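# Four arms carry a loaded container onto the pallet

## Task

Get the container completely onto the pallet with its contents still inside. Keep it level throughout the move and never let anything drop freely more than a few centimetres. Afterwards, open the grippers and pull the arms away. The result only counts if the container stays on the pallet without any robot holding it. Arm bases (metres, with heading in degrees counter-clockwise from +x): arm1 at x=-0.34 y=+0.72 z=+1.03 heading -69; arm2 at x=+0.01 y=-0.47 z=+1.07 heading +106; arm3 at x=+0.67 y=-0.59 z=+0.66 heading +123; arm4 at x=+0.67 y=+0.75 z=+0.63 heading -97.

## Robot and tools

Robots: four identical i2rt Big YAM arms named arm1, arm2, arm3 and arm4. Each has six revolute joints, a two-finger gripper and a wrist camera that sits above the hand and looks toward the fingertips. A fixed room camera, cam_high, also watches the scene. The hand reaches roughly 1.0 m out from the joint1 axis. The arms work independently, so if one stalls the others keep moving.

Frame: there is one world frame with its origin on the floor and +z pointing up. The base positions and headings given in the task are in this frame. "hand" means the point midway between the fingertips. Along the hand's z axis the fingers point, and along its y axis they open and close. A heading of 0 means the arm faces +x, and positive angles turn counter-clockwise when seen from above.

execute_actions(actions, cameras): "actions" is a list holding either one action or nothing. An action is an object keyed by arm name. Under each arm goes "joints", an object of absolute joint targets: this is a posture to move to, not an offset. Units are radians for joints and metres for the gripper. Every arm in the action starts moving at once, and each may finish at a different time. The joints and their allowed ranges:
- joint1_rad -2.879..2.879: turns the whole arm about its base. Positive is counter-clockwise from above, and 0 points along the base heading.
- joint2_rad 0..3.141: shoulder. At 0 the upper arm lies roughly level, pointing backward. Larger values raise it and then bring it forward.
- joint3_rad 0..3.019: elbow. At 0 it is fully folded, and larger values open it.
- joint4_rad -1.692..1.57: hand pitch. Positive tilts the fingers up.
- joint5_rad -1.57..1.57: hand yaw. Positive swings it toward the arm's right.
- joint6_rad -2.094..2.094: hand roll. Positive is clockwise when viewed from behind the hand.
- gripper_m 0..0.093: the gap between the fingertips. Each finger pad can squeeze with about 50-62 N.
A joint counts as arrived when it is within these tolerances: ±0.045, ±0.14, ±0.09, ±0.055, ±0.03, ±0.035 rad and ±0.003 m. An action runs for at most 15 s. Each joint moves at its own speed, so the hand may take a wide, curved path between postures. Joints or arms you leave out may still be driving toward older targets. If any key is unknown or any value is out of range, the whole call is rejected and nothing moves. An empty list simply reports state and images. "cameras" takes names from arm1_cam_wrist to arm4_cam_wrist, cam_high, or "all". Omitting it or passing null also gives all cameras, and [] gives none. The "pictures" line gives the order of the images. Example action: {"arm1": {"joints": {"gripper_m": 0.05}}, "arm2": {"joints": {"joint1_rad": 0.3}}}.

wait(seconds): 0 to 10. Sends nothing new and lets the simulation run, then returns state and images. zoom_image(camera, region): region is [x0, y0, x1, y1] in pixels, measured from the top-left of that camera's latest full image. It can be at most 504x504. read_manual(section): returns only licence text. finished_scene(scene): closes the current scene, given its number, once the last command has been held. It cannot be undone, and it reports whether the goal was met. If a reply contains no tool call, the session ends.

Reading results: joint_status says how each commanded joint finished. "off_target" means it stopped short and may still be pushing. After "contact_stop" or "time_out" the joint holds where it stopped. One exception: a joint that timed out can keep driving toward a target no more than 0.375/0.375/0.113/0.225/0.075/0.3 rad (joints 1-6) from where it currently is, and it will move on its own if the path clears. "joint command not followed" (with a "cause:" line) means a self- or inter-arm collision check blocked that arm's joint targets, though any gripper command still runs. Blocked joints show "not_followed" and may be retried with every later action. on_its_own lists what you did not command this call, and "held at" there means the target being held, not the joint's actual position. If a stop is reported, any later motion, wait or finished_scene calls in that same reply are skipped. To stop a joint pushing, command it to its reported position. Very small target changes may not move a joint at all. A joint holding a load will sag over time.

Heat: holding loads or pressing against things warms the motors, and this continues while you are thinking. At 85 °C you get a MOTOR HOT line. At 100 °C the arm goes limp and drops (OVER-TEMPERATURE FAULT), and its joints show "limit_stop_at_motor_heat". Resend the targets once it has cooled. Some heat can remain into a later scene.

Things to avoid: arms pressing hard against each other, which ends the run; hard collisions; the arms keep pushing even on contact. Also avoid tilting the container, dropping or slamming anything, and knocking objects out of the work area or onto the floor. The collision check can react too late, and between arms it does not consider fingers, gripper housings or wrist cameras. Loose objects may sometimes get nudged by something else. While you think, the robots keep holding your last command. Finish by releasing the container and moving every arm clear of it.

Each tool is called after "Call:" by a JSON object that holds its "api" and its "payload", one argument or row to a line.

## Session

Call:
{"api": "execute_actions", "payload": {
  "actions": []
}}

Scene clock: 0.00 s.
Motor temperatures (°C, as the motors report them): arm1=[25 27 28 25 25 28] | arm2=[26 25 27 25 27 26] | arm3=[27 27 26 27 26 26] | arm4=[24 26 28 26 26 25]
arm1.joint_positions: joint1_rad=-0.450 joint2_rad=+0.606 joint3_rad=+1.427 joint4_rad=-1.292 joint5_rad=+0.108 joint6_rad=-0.105 gripper_m=+0.095
arm1.joint_status: not commanded
arm1.hand: x=-0.3796 y=+0.4930 z=+1.5965 quat_wxyz=(-0.297, -0.616, -0.589, +0.431) (m; scene frame)
arm2.joint_positions: joint1_rad=+0.106 joint2_rad=+0.610 joint3_rad=+1.474 joint4_rad=-1.194 joint5_rad=-0.265 joint6_rad=-0.487 gripper_m=+0.094
arm2.joint_status: not commanded
arm2.hand: x=-0.1088 y=-0.2844 z=+1.6934 quat_wxyz=(-0.360, +0.780, -0.200, -0.470) (m; scene frame)
arm3.joint_positions: joint1_rad=-0.554 joint2_rad=+0.614 joint3_rad=+1.310 joint4_rad=-1.221 joint5_rad=-0.163 joint6_rad=+0.369 gripper_m=+0.095
arm3.joint_status: not commanded
arm3.hand: x=+0.6390 y=-0.3311 z=+1.1859 quat_wxyz=(-0.218, +0.529, -0.684, -0.453) (m; scene frame)
arm4.joint_positions: joint1_rad=-0.445 joint2_rad=+0.455 joint3_rad=+1.451 joint4_rad=-1.504 joint5_rad=-0.244 joint6_rad=+0.406 gripper_m=+0.095
arm4.joint_status: not commanded
arm4.hand: x=+0.6405 y=+0.6176 z=+1.1903 quat_wxyz=(-0.401, -0.801, -0.311, +0.317) (m; scene frame)
pictures: arm1_cam_wrist, arm2_cam_wrist, arm3_cam_wrist, arm4_cam_wrist, cam_high
Images, in order (width x height): arm1_cam_wrist 504x504, arm2_cam_wrist 504x504, arm3_cam_wrist 504x504, arm4_cam_wrist 504x504, cam_high 504x504.

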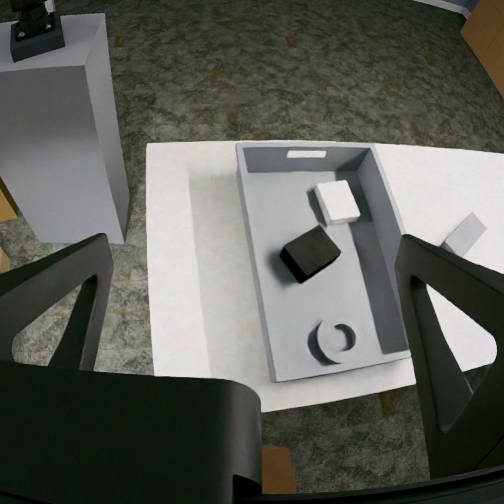

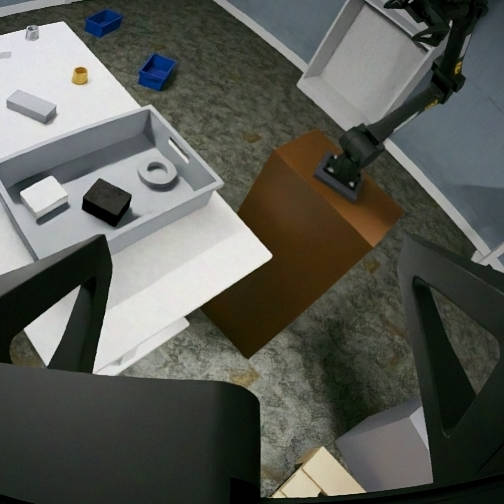

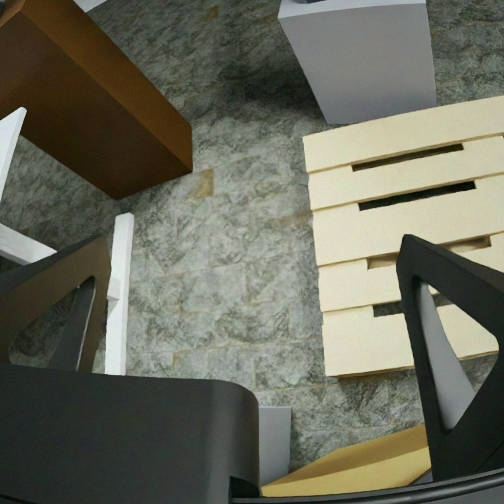

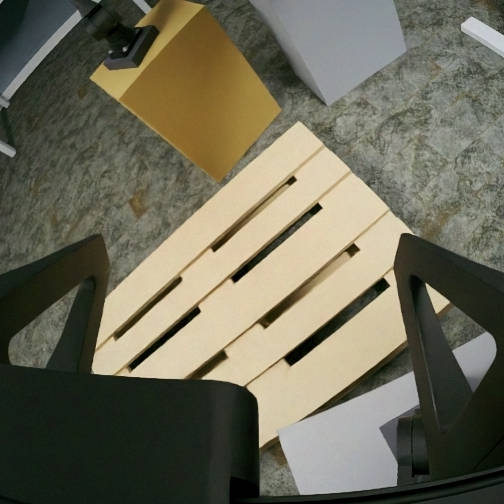

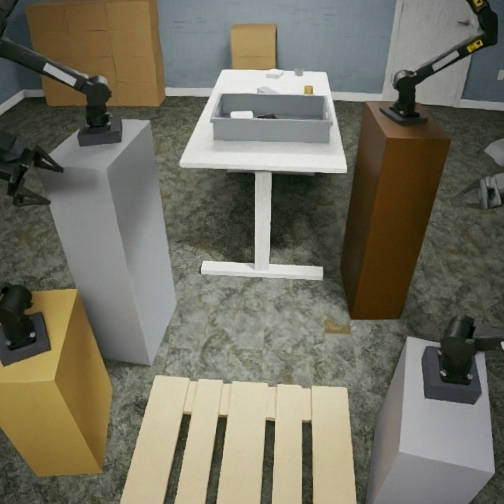

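Call:
{"api": "execute_actions", "payload": {
  "actions": [
    {"arm1":{"joints":{"joint1_rad":-1.05,"joint2_rad":1.2,"joint3_rad":1.2,"joint4_rad":-1.57,"joint5_rad":0,"joint6_rad":0}},"arm2":{"joints":{"joint1_rad":0.87,"joint2_rad":1.6,"joint3_rad":1.6,"joint4_rad":-1.57,"joint5_rad":0,"joint6_rad":0}}}
  ],
  "cameras": ["arm1_cam_wrist","arm2_cam_wrist","cam_high"]
}}

Scene clock: 5.87 s.
Motor temperatures (°C, as the motors report them): arm1=[25 27 28 25 25 28] | arm2=[26 25 28 25 27 26] | arm3=[27 27 27 27 26 26] | arm4=[24 27 29 26 26 25]
arm1.joint_positions: joint1_rad=-1.054 joint2_rad=+1.206 joint3_rad=+1.190 joint4_rad=-1.562 joint5_rad=+0.001 joint6_rad=-0.010 gripper_m=+0.095
arm1.joint_status: all done
arm1.hand: x=-0.5517 y=+0.4634 z=+1.2830 quat_wxyz=(+0.002, -0.902, -0.432, -0.003) (m; scene frame)
arm2.joint_positions: joint1_rad=+0.879 joint2_rad=+1.605 joint3_rad=+1.590 joint4_rad=-1.562 joint5_rad=-0.003 joint6_rad=-0.009 gripper_m=+0.094
arm2.joint_status: all done
arm2.hand: x=-0.4275 y=-0.2784 z=+1.3346 quat_wxyz=(-0.005, +0.980, -0.199, -0.002) (m; scene frame)
arm3.joint_positions: joint1_rad=-0.554 joint2_rad=+0.614 joint3_rad=+1.310 joint4_rad=-1.221 joint5_rad=-0.162 joint6_rad=+0.369 gripper_m=+0.095
arm3.joint_status: not commanded
arm3.hand: x=+0.6391 y=-0.3311 z=+1.1859 quat_wxyz=(-0.218, +0.529, -0.684, -0.453) (m; scene frame)
arm4.joint_positions: joint1_rad=-0.445 joint2_rad=+0.455 joint3_rad=+1.451 joint4_rad=-1.504 joint5_rad=-0.244 joint6_rad=+0.406 gripper_m=+0.095
arm4.joint_status: not commanded
arm4.hand: x=+0.6405 y=+0.6176 z=+1.1903 quat_wxyz=(-0.401, -0.801, -0.311, +0.317) (m; scene frame)
pictures: arm1_cam_wrist, arm2_cam_wrist, cam_high
Images, in order (width x height): arm1_cam_wrist 504x504, arm2_cam_wrist 504x504, cam_high 504x504.

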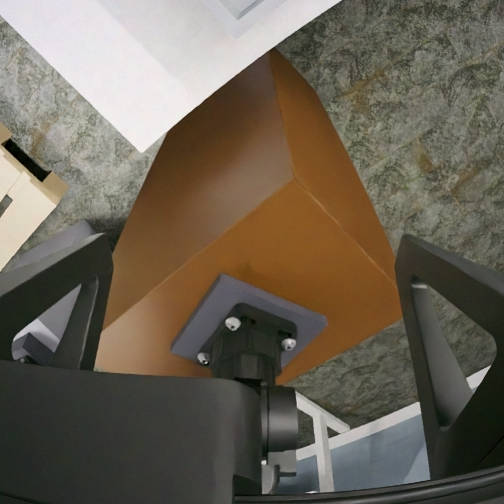

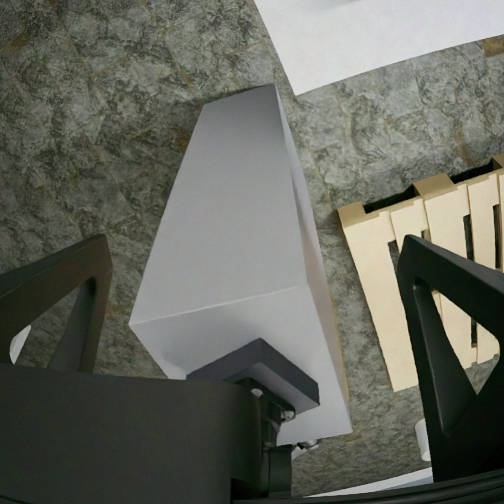

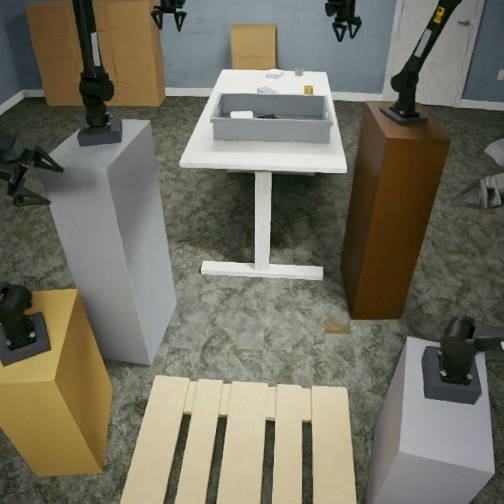

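Call:
{"api": "execute_actions", "payload": {
  "actions": [
    {"arm1":{"joints":{"joint1_rad":-0.75,"joint4_rad":-0.9}},"arm2":{"joints":{"joint1_rad":0.7,"joint4_rad":-0.9}}}
  ],
  "cameras": ["arm1_cam_wrist","arm2_cam_wrist","cam_high"]
}}

Scene clock: 8.47 s.
Motor temperatures (°C, as the motors report them): arm1=[25 27 29 25 25 28] | arm2=[26 26 28 25 27 26] | arm3=[27 27 28 27 26 26] | arm4=[24 27 29 26 26 25]
arm1.joint_positions: joint1_rad=-0.742 joint2_rad=+1.206 joint3_rad=+1.190 joint4_rad=-0.914 joint5_rad=+0.001 joint6_rad=-0.009 gripper_m=+0.095
arm1.joint_status: all done
arm1.hand: x=-0.5179 y=+0.2728 z=+1.3317 quat_wxyz=(-0.176, -0.782, -0.537, +0.262) (m; scene frame)
arm2.joint_positions: joint1_rad=+0.690 joint2_rad=+1.605 joint3_rad=+1.590 joint4_rad=-0.913 joint5_rad=-0.002 joint6_rad=-0.007 gripper_m=+0.094
arm2.joint_status: all done
arm2.hand: x=-0.5058 y=-0.1150 z=+1.3864 quat_wxyz=(-0.099, +0.906, -0.275, -0.306) (m; scene frame)
arm3.joint_positions: joint1_rad=-0.554 joint2_rad=+0.614 joint3_rad=+1.310 joint4_rad=-1.221 joint5_rad=-0.162 joint6_rad=+0.369 gripper_m=+0.095
arm3.joint_status: not commanded
arm3.hand: x=+0.6391 y=-0.3311 z=+1.1859 quat_wxyz=(-0.218, +0.529, -0.684, -0.453) (m; scene frame)
arm4.joint_positions: joint1_rad=-0.445 joint2_rad=+0.455 joint3_rad=+1.451 joint4_rad=-1.504 joint5_rad=-0.244 joint6_rad=+0.406 gripper_m=+0.095
arm4.joint_status: not commanded
arm4.hand: x=+0.6405 y=+0.6176 z=+1.1903 quat_wxyz=(-0.401, -0.801, -0.311, +0.317) (m; scene frame)
pictures: arm1_cam_wrist, arm2_cam_wrist, cam_high
Images, in order (width x height): arm1_cam_wrist 504x504, arm2_cam_wrist 504x504, cam_high 504x504.

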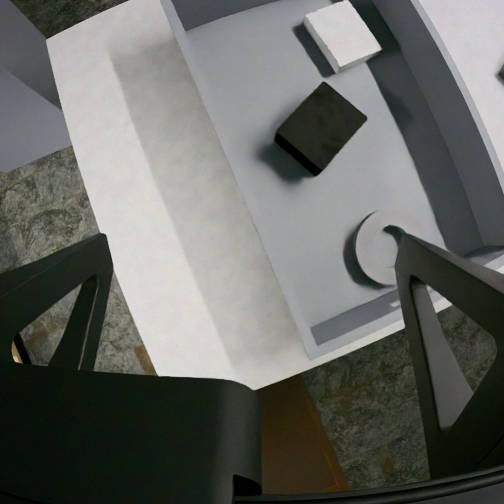

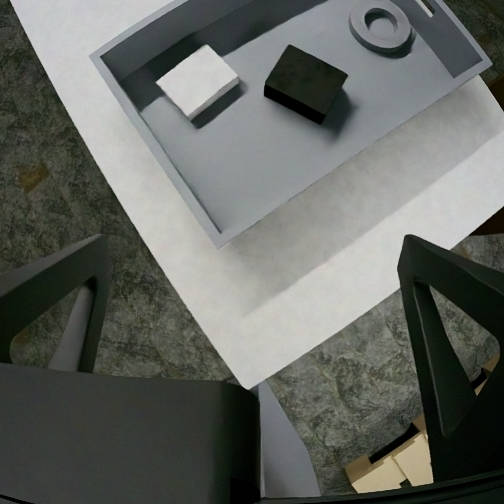

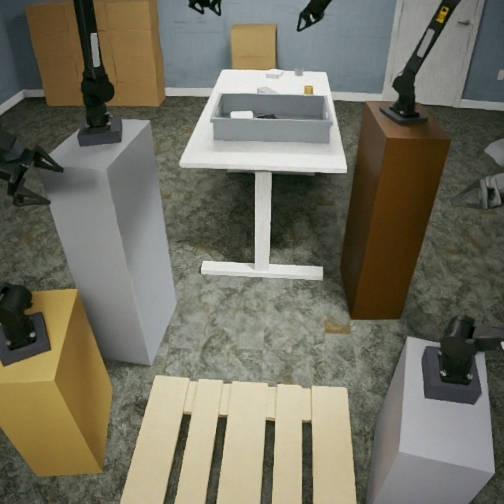

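Call:
{"api": "execute_actions", "payload": {
  "actions": [
    {"arm1":{"joints":{"joint1_rad":-1.329,"joint2_rad":2.265,"joint3_rad":1.97,"joint4_rad":-1.276,"joint6_rad":-0.96}},"arm2":{"joints":{"joint1_rad":0.822,"joint2_rad":2.31,"joint3_rad":1.942,"joint4_rad":-1.203,"joint6_rad":-0.47}}}
  ],
  "cameras": ["arm1_cam_wrist","arm2_cam_wrist","cam_high"]
}}

Scene clock: 16.57 s.
Motor temperatures (°C, as the motors report them): arm1=[25 27 30 25 25 28] | arm2=[26 26 30 25 27 26] | arm3=[27 27 29 27 26 26] | arm4=[24 27 30 26 26 25]
arm1.joint_positions: joint1_rad=-1.325 joint2_rad=+2.266 joint3_rad=+1.930 joint4_rad=-1.270 joint5_rad=+0.000 joint6_rad=-0.950 gripper_m=+0.095
arm1.joint_status: all done
arm1.hand: x=-0.8891 y=+0.3348 z=+1.0324 quat_wxyz=(-0.003, -0.710, -0.704, -0.017) (m; scene frame)
arm2.joint_positions: joint1_rad=+0.833 joint2_rad=+2.297 joint3_rad=+1.919 joint4_rad=-1.198 joint5_rad=-0.002 joint6_rad=-0.461 gripper_m=+0.094
arm2.joint_status: all done
arm2.hand: x=-0.5945 y=-0.1682 z=+1.0638 quat_wxyz=(-0.006, +1.000, +0.003, -0.001) (m; scene frame)
arm3.joint_positions: joint1_rad=-0.554 joint2_rad=+0.614 joint3_rad=+1.310 joint4_rad=-1.221 joint5_rad=-0.162 joint6_rad=+0.369 gripper_m=+0.095
arm3.joint_status: not commanded
arm3.hand: x=+0.6391 y=-0.3311 z=+1.1859 quat_wxyz=(-0.218, +0.529, -0.684, -0.453) (m; scene frame)
arm4.joint_positions: joint1_rad=-0.445 joint2_rad=+0.455 joint3_rad=+1.451 joint4_rad=-1.504 joint5_rad=-0.244 joint6_rad=+0.406 gripper_m=+0.095
arm4.joint_status: not commanded
arm4.hand: x=+0.6405 y=+0.6176 z=+1.1903 quat_wxyz=(-0.401, -0.801, -0.311, +0.317) (m; scene frame)
pictures: arm1_cam_wrist, arm2_cam_wrist, cam_high
Images, in order (width x height): arm1_cam_wrist 504x504, arm2_cam_wrist 504x504, cam_high 504x504.

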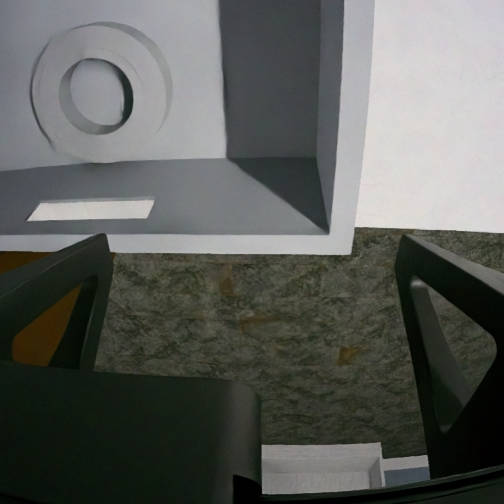

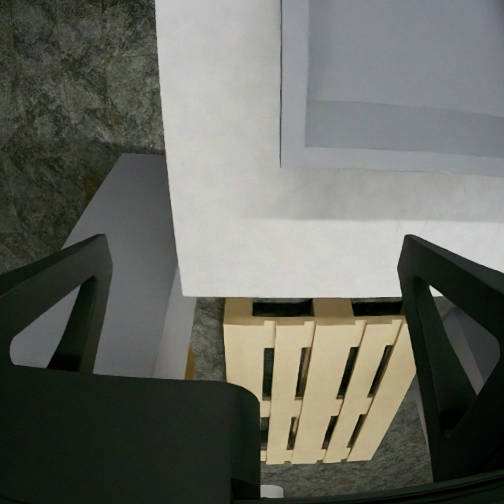

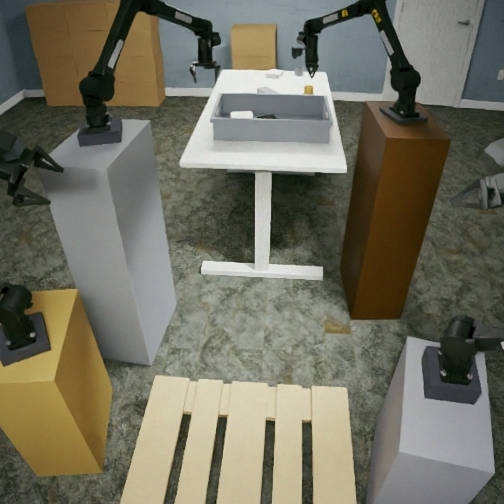

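Call:
{"api": "execute_actions", "payload": {
  "actions": [
    {"arm1":{"joints":{"joint1_rad":-1.39,"joint2_rad":2.5,"joint3_rad":2.2,"joint4_rad":-1.24,"joint6_rad":-1.03}},"arm2":{"joints":{"joint1_rad":0.8,"joint2_rad":2.565,"joint3_rad":2.145,"joint4_rad":-1.14,"joint6_rad":-0.49}}}
  ],
  "cameras": ["arm1_cam_wrist","arm2_cam_wrist","cam_high"]
}}

Scene clock: 19.50 s.
Motor temperatures (°C, as the motors report them): arm1=[25 27 30 25 25 28] | arm2=[26 26 30 25 27 26] | arm3=[27 27 29 27 26 26] | arm4=[24 27 30 26 26 25]
arm1.joint_positions: joint1_rad=-1.396 joint2_rad=+2.501 joint3_rad=+2.161 joint4_rad=-1.243 joint5_rad=+0.000 joint6_rad=-1.020 gripper_m=+0.095
arm1.joint_status: all done
arm1.hand: x=-0.9615 y=+0.3463 z=+0.9552 quat_wxyz=(-0.001, -0.710, -0.704, -0.006) (m; scene frame)
arm2.joint_positions: joint1_rad=+0.805 joint2_rad=+2.568 joint3_rad=+2.110 joint4_rad=-1.143 joint5_rad=-0.002 joint6_rad=-0.481 gripper_m=+0.094
arm2.joint_status: all done
arm2.hand: x=-0.6168 y=-0.1337 z=+0.9470 quat_wxyz=(+0.000, +1.000, -0.001, +0.010) (m; scene frame)
arm3.joint_positions: joint1_rad=-0.554 joint2_rad=+0.614 joint3_rad=+1.310 joint4_rad=-1.221 joint5_rad=-0.162 joint6_rad=+0.369 gripper_m=+0.095
arm3.joint_status: not commanded
arm3.hand: x=+0.6391 y=-0.3311 z=+1.1859 quat_wxyz=(-0.218, +0.529, -0.684, -0.453) (m; scene frame)
arm4.joint_positions: joint1_rad=-0.445 joint2_rad=+0.455 joint3_rad=+1.451 joint4_rad=-1.504 joint5_rad=-0.244 joint6_rad=+0.406 gripper_m=+0.095
arm4.joint_status: not commanded
arm4.hand: x=+0.6405 y=+0.6176 z=+1.1903 quat_wxyz=(-0.401, -0.801, -0.311, +0.317) (m; scene frame)
pictures: arm1_cam_wrist, arm2_cam_wrist, cam_high
Images, in order (width x height): arm1_cam_wrist 504x504, arm2_cam_wrist 504x504, cam_high 504x504.

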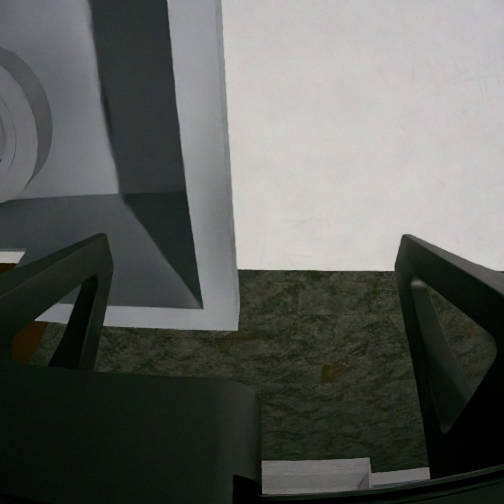

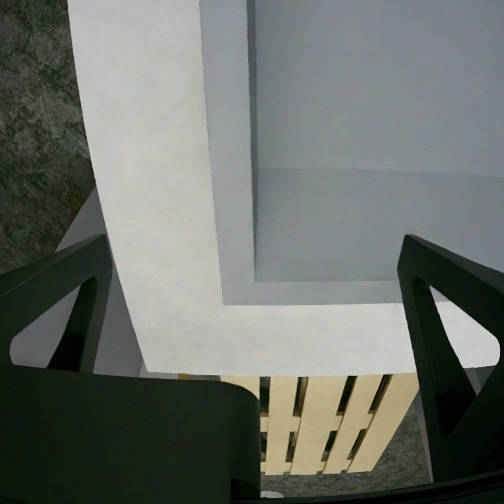

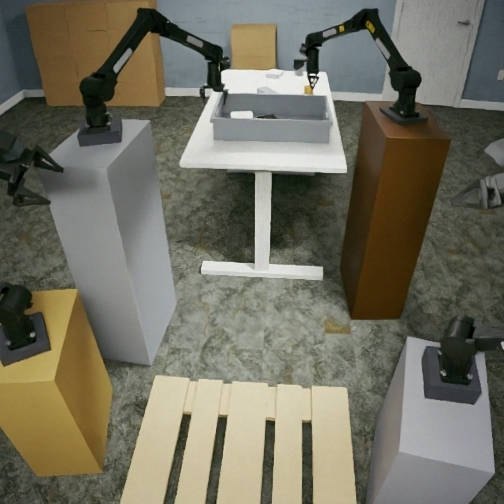

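Call:
{"api": "execute_actions", "payload": {
  "actions": [
    {"arm1":{"joints":{"joint1_rad":-1.335,"joint2_rad":2.615,"joint3_rad":2.262,"joint4_rad":-1.175,"joint6_rad":-0.96}},"arm2":{"joints":{"joint1_rad":0.818,"joint2_rad":2.667,"joint3_rad":2.215,"joint4_rad":-1.08,"joint6_rad":-0.465}}}
  ],
  "cameras": ["arm1_cam_wrist","arm2_cam_wrist"]
}}

Call:
{"api": "execute_actions", "payload": {
  "actions": [
    {"arm1":{"joints":{"gripper_m":0}},"arm2":{"joints":{"gripper_m":0}}}
  ],
  "cameras": ["arm1_cam_wrist","arm2_cam_wrist"]
}}

Scene clock: 22.43 s.
Motor temperatures (°C, as the motors report them): arm1=[25 28 30 25 25 28] | arm2=[26 27 30 25 27 26] | arm3=[27 27 29 27 26 26] | arm4=[24 27 30 26 26 25]
arm1.joint_positions: joint1_rad=-1.329 joint2_rad=+2.602 joint3_rad=+2.234 joint4_rad=-1.180 joint5_rad=+0.000 joint6_rad=-0.970 gripper_m=+0.095
arm1.joint_status: all done
arm1.hand: x=-0.9520 y=+0.2941 z=+0.9096 quat_wxyz=(+0.002, -0.705, -0.710, +0.011) (m; scene frame)
arm2.joint_positions: joint1_rad=+0.805 joint2_rad=+2.641 joint3_rad=+2.181 joint4_rad=-1.087 joint5_rad=-0.002 joint6_rad=-0.474 gripper_m=+0.094
arm2.joint_status: all done
arm2.hand: x=-0.6371 y=-0.1227 z=+0.9202 quat_wxyz=(-0.012, +1.000, -0.005, -0.014) (m; scene frame)
arm3.joint_positions: joint1_rad=-0.554 joint2_rad=+0.614 joint3_rad=+1.310 joint4_rad=-1.221 joint5_rad=-0.162 joint6_rad=+0.369 gripper_m=+0.095
arm3.joint_status: not commanded
arm3.hand: x=+0.6391 y=-0.3311 z=+1.1859 quat_wxyz=(-0.218, +0.529, -0.684, -0.453) (m; scene frame)
arm4.joint_positions: joint1_rad=-0.445 joint2_rad=+0.455 joint3_rad=+1.451 joint4_rad=-1.504 joint5_rad=-0.244 joint6_rad=+0.406 gripper_m=+0.095
arm4.joint_status: not commanded
arm4.hand: x=+0.6405 y=+0.6176 z=+1.1903 quat_wxyz=(-0.401, -0.801, -0.311, +0.317) (m; scene frame)
pictures: arm1_cam_wrist, arm2_cam_wrist
Images, in order (width x height): arm1_cam_wrist 504x504, arm2_cam_wrist 504x504.

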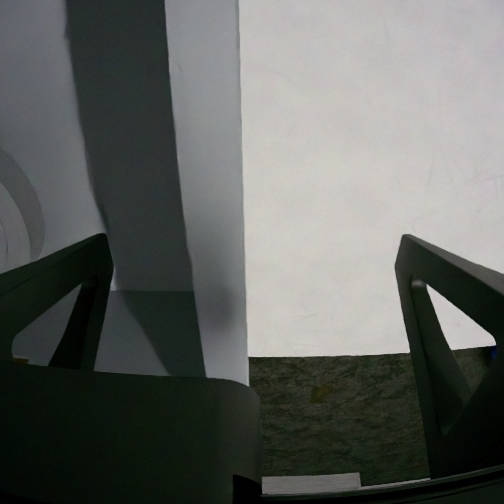

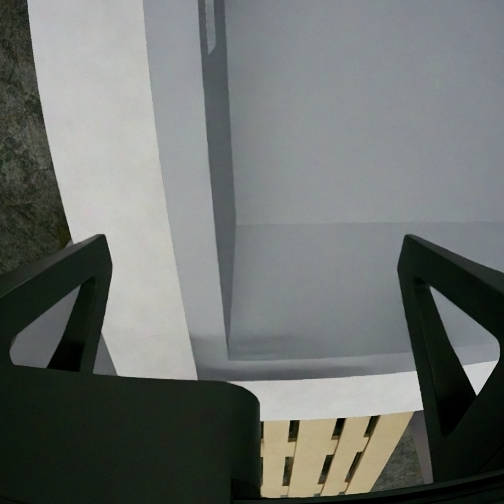

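Scene clock: 23.17 s.
Motor temperatures (°C, as the motors report them): arm1=[25 28 30 25 25 28] | arm2=[26 27 30 25 27 26] | arm3=[27 27 29 27 26 26] | arm4=[24 27 30 26 26 25]
arm1.joint_positions: joint1_rad=-1.323 joint2_rad=+2.602 joint3_rad=+2.234 joint4_rad=-1.197 joint5_rad=-0.005 joint6_rad=-0.970 gripper_m=+0.015
arm1.joint_status: gripper_m off_target (ended at +0.015, target +0.000)
arm1.hand: x=-0.9455 y=+0.2923 z=+0.9096 quat_wxyz=(-0.002, -0.703, -0.712, +0.003) (m; scene frame)
arm2.joint_positions: joint1_rad=+0.805 joint2_rad=+2.641 joint3_rad=+2.181 joint4_rad=-1.087 joint5_rad=-0.002 joint6_rad=-0.473 gripper_m=+0.001
arm2.joint_status: all done
arm2.hand: x=-0.6371 y=-0.1227 z=+0.9202 quat_wxyz=(-0.012, +1.000, -0.005, -0.014) (m; scene frame)
arm3.joint_positions: joint1_rad=-0.554 joint2_rad=+0.614 joint3_rad=+1.310 joint4_rad=-1.221 joint5_rad=-0.162 joint6_rad=+0.369 gripper_m=+0.095
arm3.joint_status: not commanded
arm3.hand: x=+0.6391 y=-0.3311 z=+1.1859 quat_wxyz=(-0.218, +0.529, -0.684, -0.453) (m; scene frame)
arm4.joint_positions: joint1_rad=-0.445 joint2_rad=+0.455 joint3_rad=+1.451 joint4_rad=-1.504 joint5_rad=-0.244 joint6_rad=+0.406 gripper_m=+0.095
arm4.joint_status: not commanded
arm4.hand: x=+0.6405 y=+0.6176 z=+1.1903 quat_wxyz=(-0.401, -0.801, -0.311, +0.317) (m; scene frame)
pictures: arm1_cam_wrist, arm2_cam_wrist
Images, in order (width x height): arm1_cam_wrist 504x504, arm2_cam_wrist 504x504.

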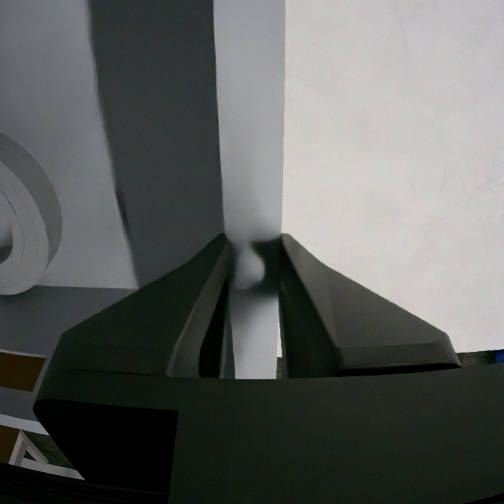

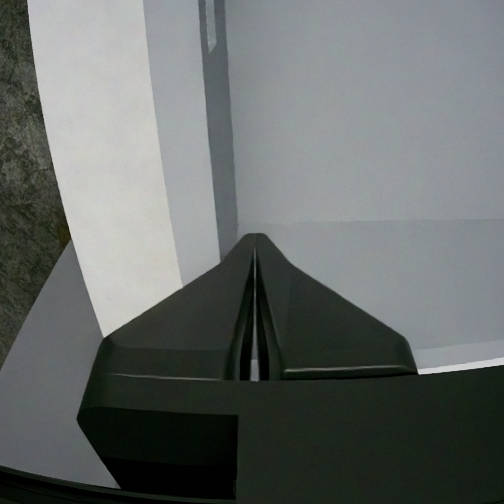

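Call:
{"api": "execute_actions", "payload": {
  "actions": [
    {"arm1":{"joints":{"gripper_m":0.09}},"arm2":{"joints":{"gripper_m":0.09,"joint1_rad":0.835}}}
  ],
  "cameras": []
}}

Call:
{"api": "execute_actions", "payload": {
  "actions": [
    {"arm1":{"joints":{"joint2_rad":2.67,"joint4_rad":-1.14}},"arm2":{"joints":{"joint2_rad":2.73,"joint4_rad":-1.03}}}
  ],
  "cameras": ["arm1_cam_wrist","arm2_cam_wrist"]
}}

Scene clock: 25.17 s.
Motor temperatures (°C, as the motors report them): arm1=[25 28 30 25 25 28] | arm2=[26 27 30 25 27 26] | arm3=[27 27 29 27 26 26] | arm4=[24 27 30 26 26 25]
arm1.joint_positions: joint1_rad=-1.328 joint2_rad=+2.602 joint3_rad=+2.234 joint4_rad=-1.184 joint5_rad=-0.004 joint6_rad=-0.970 gripper_m=+0.090
arm1.joint_status: all done
arm1.hand: x=-0.9501 y=+0.2932 z=+0.9096 quat_wxyz=(+0.000, -0.704, -0.710, +0.009) (m; scene frame)
arm2.joint_positions: joint1_rad=+0.828 joint2_rad=+2.641 joint3_rad=+2.181 joint4_rad=-1.087 joint5_rad=-0.002 joint6_rad=-0.473 gripper_m=+0.090
arm2.joint_status: all done
arm2.hand: x=-0.6449 y=-0.1380 z=+0.9201 quat_wxyz=(-0.012, +1.000, +0.006, -0.014) (m; scene frame)
arm3.joint_positions: joint1_rad=-0.554 joint2_rad=+0.614 joint3_rad=+1.310 joint4_rad=-1.221 joint5_rad=-0.162 joint6_rad=+0.369 gripper_m=+0.095
arm3.joint_status: not commanded
arm3.hand: x=+0.6391 y=-0.3311 z=+1.1859 quat_wxyz=(-0.218, +0.529, -0.684, -0.453) (m; scene frame)
arm4.joint_positions: joint1_rad=-0.445 joint2_rad=+0.455 joint3_rad=+1.451 joint4_rad=-1.504 joint5_rad=-0.244 joint6_rad=+0.406 gripper_m=+0.095
arm4.joint_status: not commanded
arm4.hand: x=+0.6405 y=+0.6176 z=+1.1903 quat_wxyz=(-0.401, -0.801, -0.311, +0.317) (m; scene frame)
pictures: none
No camera images: the call's "cameras" was empty. Leave "cameras" out to get every camera's image.

Scene clock: 26.13 s.
Motor temperatures (°C, as the motors report them): arm1=[25 28 31 25 25 28] | arm2=[26 27 30 25 27 26] | arm3=[27 27 29 27 26 26] | arm4=[24 27 30 26 26 25]
arm1.joint_positions: joint1_rad=-1.328 joint2_rad=+2.650 joint3_rad=+2.234 joint4_rad=-1.149 joint5_rad=-0.004 joint6_rad=-0.970 gripper_m=+0.090
arm1.joint_status: all done
arm1.hand: x=-0.9469 y=+0.2954 z=+0.8755 quat_wxyz=(-0.001, -0.704, -0.710, +0.003) (m; scene frame)
arm2.joint_positions: joint1_rad=+0.828 joint2_rad=+2.711 joint3_rad=+2.181 joint4_rad=-1.039 joint5_rad=-0.002 joint6_rad=-0.473 gripper_m=+0.090
arm2.joint_status: all done
arm2.hand: x=-0.6357 y=-0.1419 z=+0.8701 quat_wxyz=(-0.007, +1.000, +0.006, -0.004) (m; scene frame)
arm3.joint_positions: joint1_rad=-0.554 joint2_rad=+0.614 joint3_rad=+1.310 joint4_rad=-1.221 joint5_rad=-0.162 joint6_rad=+0.369 gripper_m=+0.095
arm3.joint_status: not commanded
arm3.hand: x=+0.6391 y=-0.3311 z=+1.1859 quat_wxyz=(-0.218, +0.529, -0.684, -0.453) (m; scene frame)
arm4.joint_positions: joint1_rad=-0.445 joint2_rad=+0.455 joint3_rad=+1.451 joint4_rad=-1.504 joint5_rad=-0.244 joint6_rad=+0.406 gripper_m=+0.095
arm4.joint_status: not commanded
arm4.hand: x=+0.6405 y=+0.6176 z=+1.1903 quat_wxyz=(-0.401, -0.801, -0.311, +0.317) (m; scene frame)
pictures: arm1_cam_wrist, arm2_cam_wrist
Images, in order (width x height): arm1_cam_wrist 504x504, arm2_cam_wrist 504x504.

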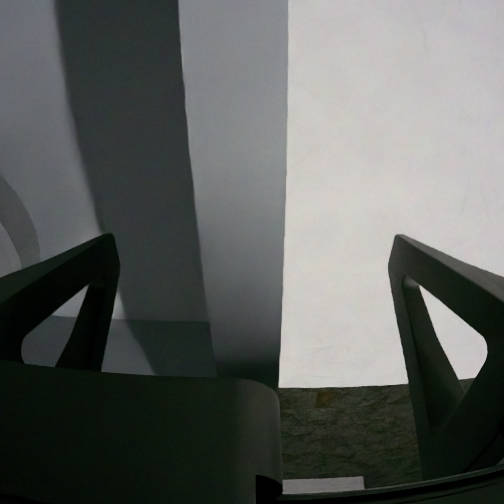

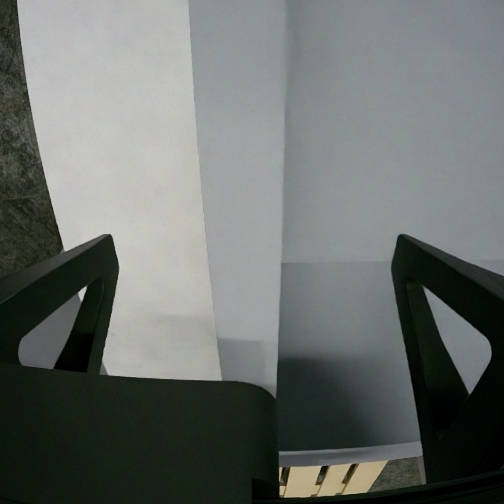

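Call:
{"api": "execute_actions", "payload": {
  "actions": [
    {"arm1":{"joints":{"gripper_m":0}},"arm2":{"joints":{"gripper_m":0}}}
  ],
  "cameras": []
}}

Call:
{"api": "execute_actions", "payload": {
  "actions": [
    {"arm1":{"joints":{"joint2_rad":2.57,"joint4_rad":-1.22}},"arm2":{"joints":{"joint2_rad":2.63,"joint4_rad":-1.11}}}
  ],
  "cameras": ["arm1_cam_wrist","arm2_cam_wrist","cam_high"]
}}

Scene clock: 27.90 s.
Motor temperatures (°C, as the motors report them): arm1=[25 28 31 25 25 28] | arm2=[26 27 30 25 27 26] | arm3=[27 27 29 27 26 26] | arm4=[24 27 30 26 26 25]
arm1.joint_positions: joint1_rad=-1.328 joint2_rad=+2.650 joint3_rad=+2.234 joint4_rad=-1.151 joint5_rad=-0.006 joint6_rad=-0.982 gripper_m=+0.015
arm1.joint_status: gripper_m off_target (ended at +0.015, target +0.000)
arm1.hand: x=-0.9462 y=+0.2955 z=+0.8755 quat_wxyz=(-0.002, -0.700, -0.715, +0.002) (m; scene frame)
arm2.joint_positions: joint1_rad=+0.831 joint2_rad=+2.711 joint3_rad=+2.181 joint4_rad=-1.038 joint5_rad=-0.001 joint6_rad=-0.477 gripper_m=+0.015
arm2.joint_status: gripper_m off_target (ended at +0.015, target +0.000)
arm2.hand: x=-0.6364 y=-0.1432 z=+0.8701 quat_wxyz=(-0.008, +1.000, +0.010, -0.004) (m; scene frame)
arm3.joint_positions: joint1_rad=-0.554 joint2_rad=+0.614 joint3_rad=+1.310 joint4_rad=-1.221 joint5_rad=-0.162 joint6_rad=+0.369 gripper_m=+0.095
arm3.joint_status: not commanded
arm3.hand: x=+0.6391 y=-0.3311 z=+1.1859 quat_wxyz=(-0.218, +0.529, -0.684, -0.453) (m; scene frame)
arm4.joint_positions: joint1_rad=-0.445 joint2_rad=+0.455 joint3_rad=+1.451 joint4_rad=-1.504 joint5_rad=-0.244 joint6_rad=+0.406 gripper_m=+0.095
arm4.joint_status: not commanded
arm4.hand: x=+0.6405 y=+0.6176 z=+1.1903 quat_wxyz=(-0.401, -0.801, -0.311, +0.317) (m; scene frame)
pictures: none
No camera images: the call's "cameras" was empty. Leave "cameras" out to get every camera's image.

Scene clock: 28.70 s.
Motor temperatures (°C, as the motors report them): arm1=[25 28 31 25 25 28] | arm2=[26 28 30 25 27 26] | arm3=[27 27 29 27 26 26] | arm4=[24 27 30 26 26 25]
arm1.joint_positions: joint1_rad=-1.323 joint2_rad=+2.646 joint3_rad=+2.234 joint4_rad=-1.185 joint5_rad=-0.009 joint6_rad=-0.979 gripper_m=+0.015
arm1.joint_status: all done
arm1.hand: x=-0.9381 y=+0.2967 z=+0.8783 quat_wxyz=(-0.007, -0.699, -0.715, -0.012) (m; scene frame)
arm2.joint_positions: joint1_rad=+0.830 joint2_rad=+2.703 joint3_rad=+2.181 joint4_rad=-1.071 joint5_rad=+0.003 joint6_rad=-0.477 gripper_m=+0.015
arm2.joint_status: all done
arm2.hand: x=-0.6312 y=-0.1445 z=+0.8763 quat_wxyz=(-0.004, +1.000, +0.009, +0.008) (m; scene frame)
arm3.joint_positions: joint1_rad=-0.554 joint2_rad=+0.614 joint3_rad=+1.310 joint4_rad=-1.221 joint5_rad=-0.162 joint6_rad=+0.369 gripper_m=+0.095
arm3.joint_status: not commanded
arm3.hand: x=+0.6391 y=-0.3311 z=+1.1859 quat_wxyz=(-0.218, +0.529, -0.684, -0.453) (m; scene frame)
arm4.joint_positions: joint1_rad=-0.445 joint2_rad=+0.455 joint3_rad=+1.451 joint4_rad=-1.504 joint5_rad=-0.244 joint6_rad=+0.406 gripper_m=+0.095
arm4.joint_status: not commanded
arm4.hand: x=+0.6405 y=+0.6176 z=+1.1903 quat_wxyz=(-0.401, -0.801, -0.311, +0.317) (m; scene frame)
pictures: arm1_cam_wrist, arm2_cam_wrist, cam_high
Images, in order (width x height): arm1_cam_wrist 504x504, arm2_cam_wrist 504x504, cam_high 504x504.

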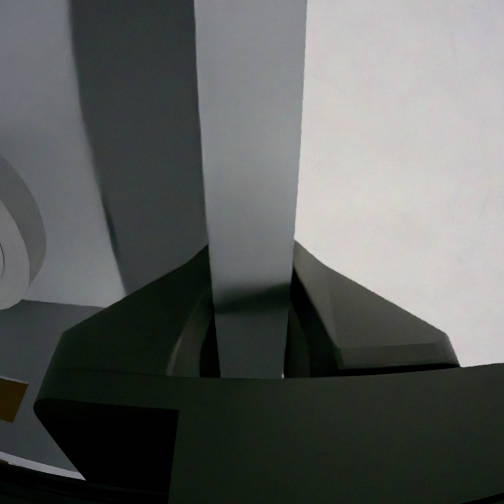

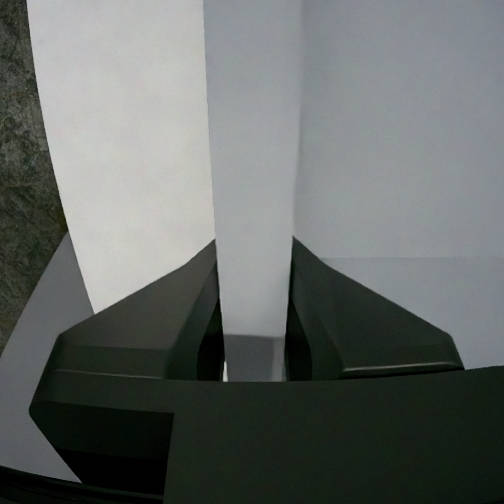

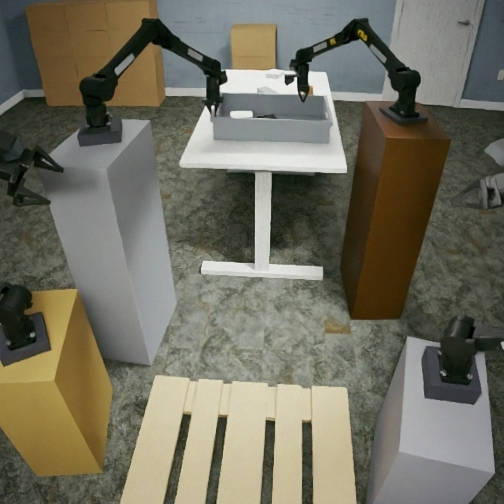

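Load sag; more.

Call:
{"api": "execute_actions", "payload": {
  "actions": [
    {"arm1":{"joints":{"joint2_rad":2.49}},"arm2":{"joints":{"joint2_rad":2.555}}}
  ],
  "cameras": ["arm1_cam_wrist","arm2_cam_wrist","cam_high"]
}}

Scene clock: 30.10 s.
Motor temperatures (°C, as the motors report them): arm1=[25 29 31 25 25 28] | arm2=[26 28 30 25 27 26] | arm3=[27 27 29 27 26 26] | arm4=[24 27 30 26 26 25]
arm1.joint_positions: joint1_rad=-1.330 joint2_rad=+2.599 joint3_rad=+2.228 joint4_rad=-1.188 joint5_rad=-0.008 joint6_rad=-0.981 gripper_m=+0.015
arm1.joint_status: all done
arm1.hand: x=-0.9486 y=+0.2954 z=+0.9093 quat_wxyz=(-0.003, -0.701, -0.713, +0.006) (m; scene frame)
arm2.joint_positions: joint1_rad=+0.831 joint2_rad=+2.643 joint3_rad=+2.181 joint4_rad=-1.104 joint5_rad=-0.028 joint6_rad=-0.473 gripper_m=+0.015
arm2.joint_status: all done
arm2.hand: x=-0.6433 y=-0.1459 z=+0.9180 quat_wxyz=(+0.004, +1.000, +0.008, -0.011) (m; scene frame)
arm3.joint_positions: joint1_rad=-0.554 joint2_rad=+0.614 joint3_rad=+1.310 joint4_rad=-1.221 joint5_rad=-0.162 joint6_rad=+0.369 gripper_m=+0.095
arm3.joint_status: not commanded
arm3.hand: x=+0.6391 y=-0.3311 z=+1.1859 quat_wxyz=(-0.218, +0.529, -0.684, -0.453) (m; scene frame)
arm4.joint_positions: joint1_rad=-0.445 joint2_rad=+0.455 joint3_rad=+1.451 joint4_rad=-1.504 joint5_rad=-0.244 joint6_rad=+0.406 gripper_m=+0.095
arm4.joint_status: not commanded
arm4.hand: x=+0.6405 y=+0.6176 z=+1.1903 quat_wxyz=(-0.401, -0.801, -0.311, +0.317) (m; scene frame)
pictures: arm1_cam_wrist, arm2_cam_wrist, cam_high
Images, in order (width x height): arm1_cam_wrist 504x504, arm2_cam_wrist 504x504, cam_high 504x504.

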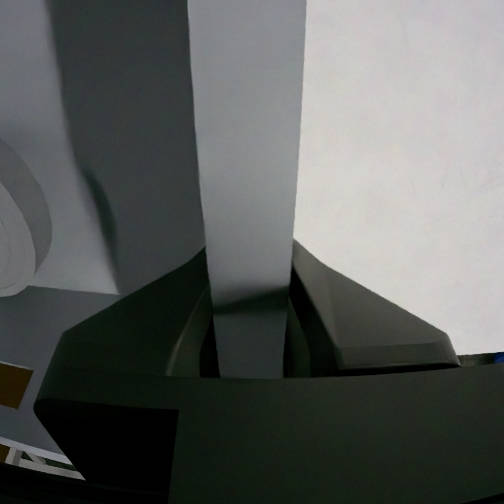

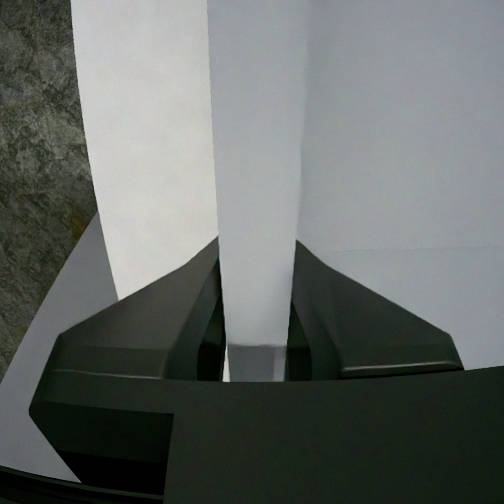

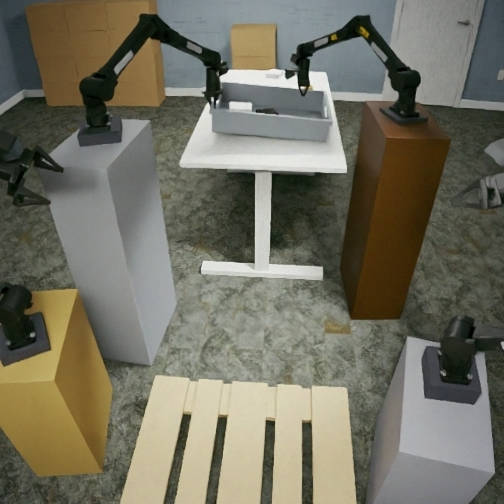

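Call:
{"api": "execute_actions", "payload": {
  "actions": [
    {"arm1":{"joints":{"joint2_rad":2.65,"joint4_rad":-1.15}},"arm2":{"joints":{"joint2_rad":2.71,"joint4_rad":-1.04}}}
  ],
  "cameras": []
}}

Call:
{"api": "execute_actions", "payload": {
  "actions": [
    {"arm1":{"joints":{"gripper_m":0.09}}}
  ],
  "cameras": []
}}

Call:
{"api": "execute_actions", "payload": {
  "actions": [
    {"arm1":{"joints":{"joint2_rad":2.3,"joint4_rad":-1.4}}}
  ],
  "cameras": []
}}

Call:
{"api": "execute_actions", "payload": {
  "actions": [
    {"arm1":{"joints":{"joint1_rad":-1.435,"joint2_rad":2.258,"joint3_rad":1.74,"joint4_rad":-1.04,"joint6_rad":0.51}}}
  ],
  "cameras": ["arm1_cam_wrist","cam_high"]
}}

Scene clock: 36.47 s.
Motor temperatures (°C, as the motors report them): arm1=[25 30 31 25 25 28] | arm2=[26 29 31 25 27 26] | arm3=[27 27 30 27 26 26] | arm4=[24 27 31 26 26 25]
arm1.joint_positions: joint1_rad=-1.324 joint2_rad=+2.646 joint3_rad=+2.227 joint4_rad=-1.151 joint5_rad=+0.001 joint6_rad=-0.982 gripper_m=+0.015
arm1.joint_status: all done
arm1.hand: x=-0.9440 y=+0.2955 z=+0.8752 quat_wxyz=(+0.001, -0.698, -0.716, +0.000) (m; scene frame)
arm2.joint_positions: joint1_rad=+0.836 joint2_rad=+2.712 joint3_rad=+2.182 joint4_rad=-1.042 joint5_rad=+0.007 joint6_rad=-0.472 gripper_m=+0.015
arm2.joint_status: all done
arm2.hand: x=-0.6366 y=-0.1456 z=+0.8698 quat_wxyz=(-0.010, +1.000, +0.009, +0.000) (m; scene frame)
arm3.joint_positions: joint1_rad=-0.554 joint2_rad=+0.614 joint3_rad=+1.310 joint4_rad=-1.221 joint5_rad=-0.162 joint6_rad=+0.369 gripper_m=+0.095
arm3.joint_status: not commanded
arm3.hand: x=+0.6391 y=-0.3311 z=+1.1859 quat_wxyz=(-0.218, +0.529, -0.684, -0.453) (m; scene frame)
arm4.joint_positions: joint1_rad=-0.445 joint2_rad=+0.455 joint3_rad=+1.451 joint4_rad=-1.504 joint5_rad=-0.244 joint6_rad=+0.406 gripper_m=+0.095
arm4.joint_status: not commanded
arm4.hand: x=+0.6405 y=+0.6176 z=+1.1903 quat_wxyz=(-0.401, -0.801, -0.311, +0.317) (m; scene frame)
pictures: none
No camera images: the call's "cameras" was empty. Leave "cameras" out to get every camera's image.

Scene clock: 37.17 s.
Motor temperatures (°C, as the motors report them): arm1=[25 30 31 25 25 28] | arm2=[26 29 31 25 27 26] | arm3=[27 27 30 27 26 26] | arm4=[24 27 31 26 26 25]
arm1.joint_positions: joint1_rad=-1.327 joint2_rad=+2.646 joint3_rad=+2.227 joint4_rad=-1.151 joint5_rad=+0.001 joint6_rad=-0.970 gripper_m=+0.090
arm1.joint_status: all done
arm1.hand: x=-0.9451 y=+0.2971 z=+0.8752 quat_wxyz=(+0.001, -0.704, -0.711, +0.000) (m; scene frame)
arm2.joint_positions: joint1_rad=+0.836 joint2_rad=+2.712 joint3_rad=+2.182 joint4_rad=-1.042 joint5_rad=+0.007 joint6_rad=-0.472 gripper_m=+0.015
arm2.joint_status: not commanded
arm2.hand: x=-0.6366 y=-0.1456 z=+0.8698 quat_wxyz=(-0.010, +1.000, +0.009, +0.000) (m; scene frame)
arm3.joint_positions: joint1_rad=-0.554 joint2_rad=+0.614 joint3_rad=+1.310 joint4_rad=-1.221 joint5_rad=-0.162 joint6_rad=+0.369 gripper_m=+0.095
arm3.joint_status: not commanded
arm3.hand: x=+0.6391 y=-0.3311 z=+1.1859 quat_wxyz=(-0.218, +0.529, -0.684, -0.453) (m; scene frame)
arm4.joint_positions: joint1_rad=-0.445 joint2_rad=+0.455 joint3_rad=+1.451 joint4_rad=-1.504 joint5_rad=-0.244 joint6_rad=+0.406 gripper_m=+0.095
arm4.joint_status: not commanded
arm4.hand: x=+0.6405 y=+0.6176 z=+1.1903 quat_wxyz=(-0.401, -0.801, -0.311, +0.317) (m; scene frame)
pictures: none
No camera images: the call's "cameras" was empty. Leave "cameras" out to get every camera's image.

Scene clock: 38.77 s.
Motor temperatures (°C, as the motors report them): arm1=[25 30 31 25 25 28] | arm2=[26 29 31 25 27 26] | arm3=[27 27 30 27 26 26] | arm4=[24 27 31 26 26 25]
arm1.joint_positions: joint1_rad=-1.327 joint2_rad=+2.293 joint3_rad=+2.260 joint4_rad=-1.392 joint5_rad=+0.001 joint6_rad=-0.970 gripper_m=+0.090
arm1.joint_status: all done
arm1.hand: x=-0.9487 y=+0.2945 z=+1.1401 quat_wxyz=(+0.014, -0.702, -0.708, +0.071) (m; scene frame)
arm2.joint_positions: joint1_rad=+0.836 joint2_rad=+2.712 joint3_rad=+2.182 joint4_rad=-1.042 joint5_rad=+0.007 joint6_rad=-0.472 gripper_m=+0.015
arm2.joint_status: not commanded
arm2.hand: x=-0.6366 y=-0.1456 z=+0.8698 quat_wxyz=(-0.010, +1.000, +0.009, +0.000) (m; scene frame)
arm3.joint_positions: joint1_rad=-0.554 joint2_rad=+0.614 joint3_rad=+1.310 joint4_rad=-1.221 joint5_rad=-0.163 joint6_rad=+0.369 gripper_m=+0.095
arm3.joint_status: not commanded
arm3.hand: x=+0.6390 y=-0.3311 z=+1.1859 quat_wxyz=(-0.218, +0.529, -0.684, -0.453) (m; scene frame)
arm4.joint_positions: joint1_rad=-0.445 joint2_rad=+0.455 joint3_rad=+1.451 joint4_rad=-1.504 joint5_rad=-0.244 joint6_rad=+0.406 gripper_m=+0.095
arm4.joint_status: not commanded
arm4.hand: x=+0.6405 y=+0.6176 z=+1.1903 quat_wxyz=(-0.401, -0.801, -0.311, +0.317) (m; scene frame)
pictures: none
No camera images: the call's "cameras" was empty. Leave "cameras" out to get every camera's image.

Scene clock: 40.90 s.
Motor temperatures (°C, as the motors report them): arm1=[25 30 31 25 25 28] | arm2=[26 29 31 25 27 26] | arm3=[27 27 30 27 26 26] | arm4=[24 27 31 26 26 25]
arm1.joint_positions: joint1_rad=-1.433 joint2_rad=+2.256 joint3_rad=+1.734 joint4_rad=-1.049 joint5_rad=+0.001 joint6_rad=+0.499 gripper_m=+0.090
arm1.joint_status: all done
arm1.hand: x=-0.9065 y=+0.4077 z=+0.9705 quat_wxyz=(+0.001, -1.000, -0.002, +0.000) (m; scene frame)
arm2.joint_positions: joint1_rad=+0.836 joint2_rad=+2.712 joint3_rad=+2.182 joint4_rad=-1.042 joint5_rad=+0.007 joint6_rad=-0.472 gripper_m=+0.015
arm2.joint_status: not commanded
arm2.hand: x=-0.6366 y=-0.1456 z=+0.8698 quat_wxyz=(-0.010, +1.000, +0.009, +0.000) (m; scene frame)
arm3.joint_positions: joint1_rad=-0.554 joint2_rad=+0.614 joint3_rad=+1.310 joint4_rad=-1.221 joint5_rad=-0.162 joint6_rad=+0.369 gripper_m=+0.095
arm3.joint_status: not commanded
arm3.hand: x=+0.6391 y=-0.3311 z=+1.1859 quat_wxyz=(-0.218, +0.529, -0.684, -0.453) (m; scene frame)
arm4.joint_positions: joint1_rad=-0.445 joint2_rad=+0.455 joint3_rad=+1.451 joint4_rad=-1.504 joint5_rad=-0.244 joint6_rad=+0.406 gripper_m=+0.095
arm4.joint_status: not commanded
arm4.hand: x=+0.6405 y=+0.6176 z=+1.1903 quat_wxyz=(-0.401, -0.801, -0.311, +0.317) (m; scene frame)
pictures: arm1_cam_wrist, cam_high
Images, in order (width x height): arm1_cam_wrist 504x504, cam_high 504x504.

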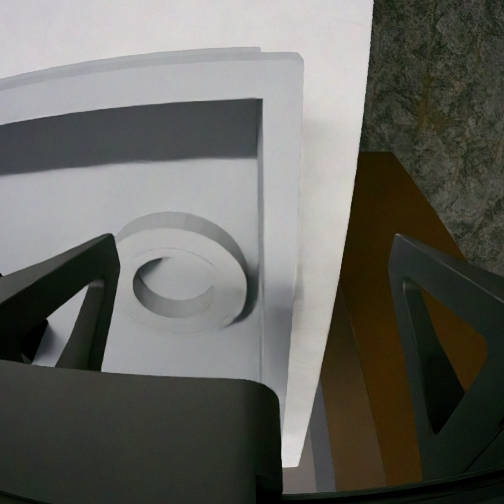

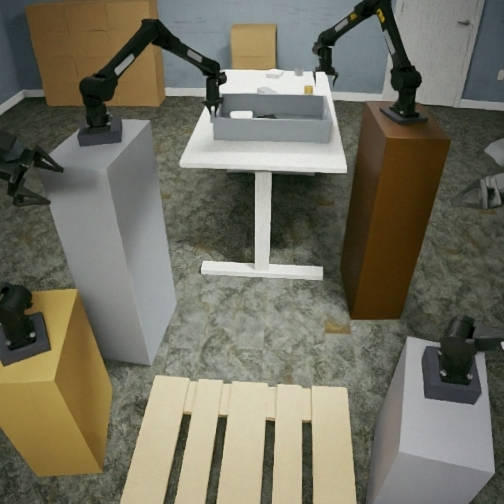

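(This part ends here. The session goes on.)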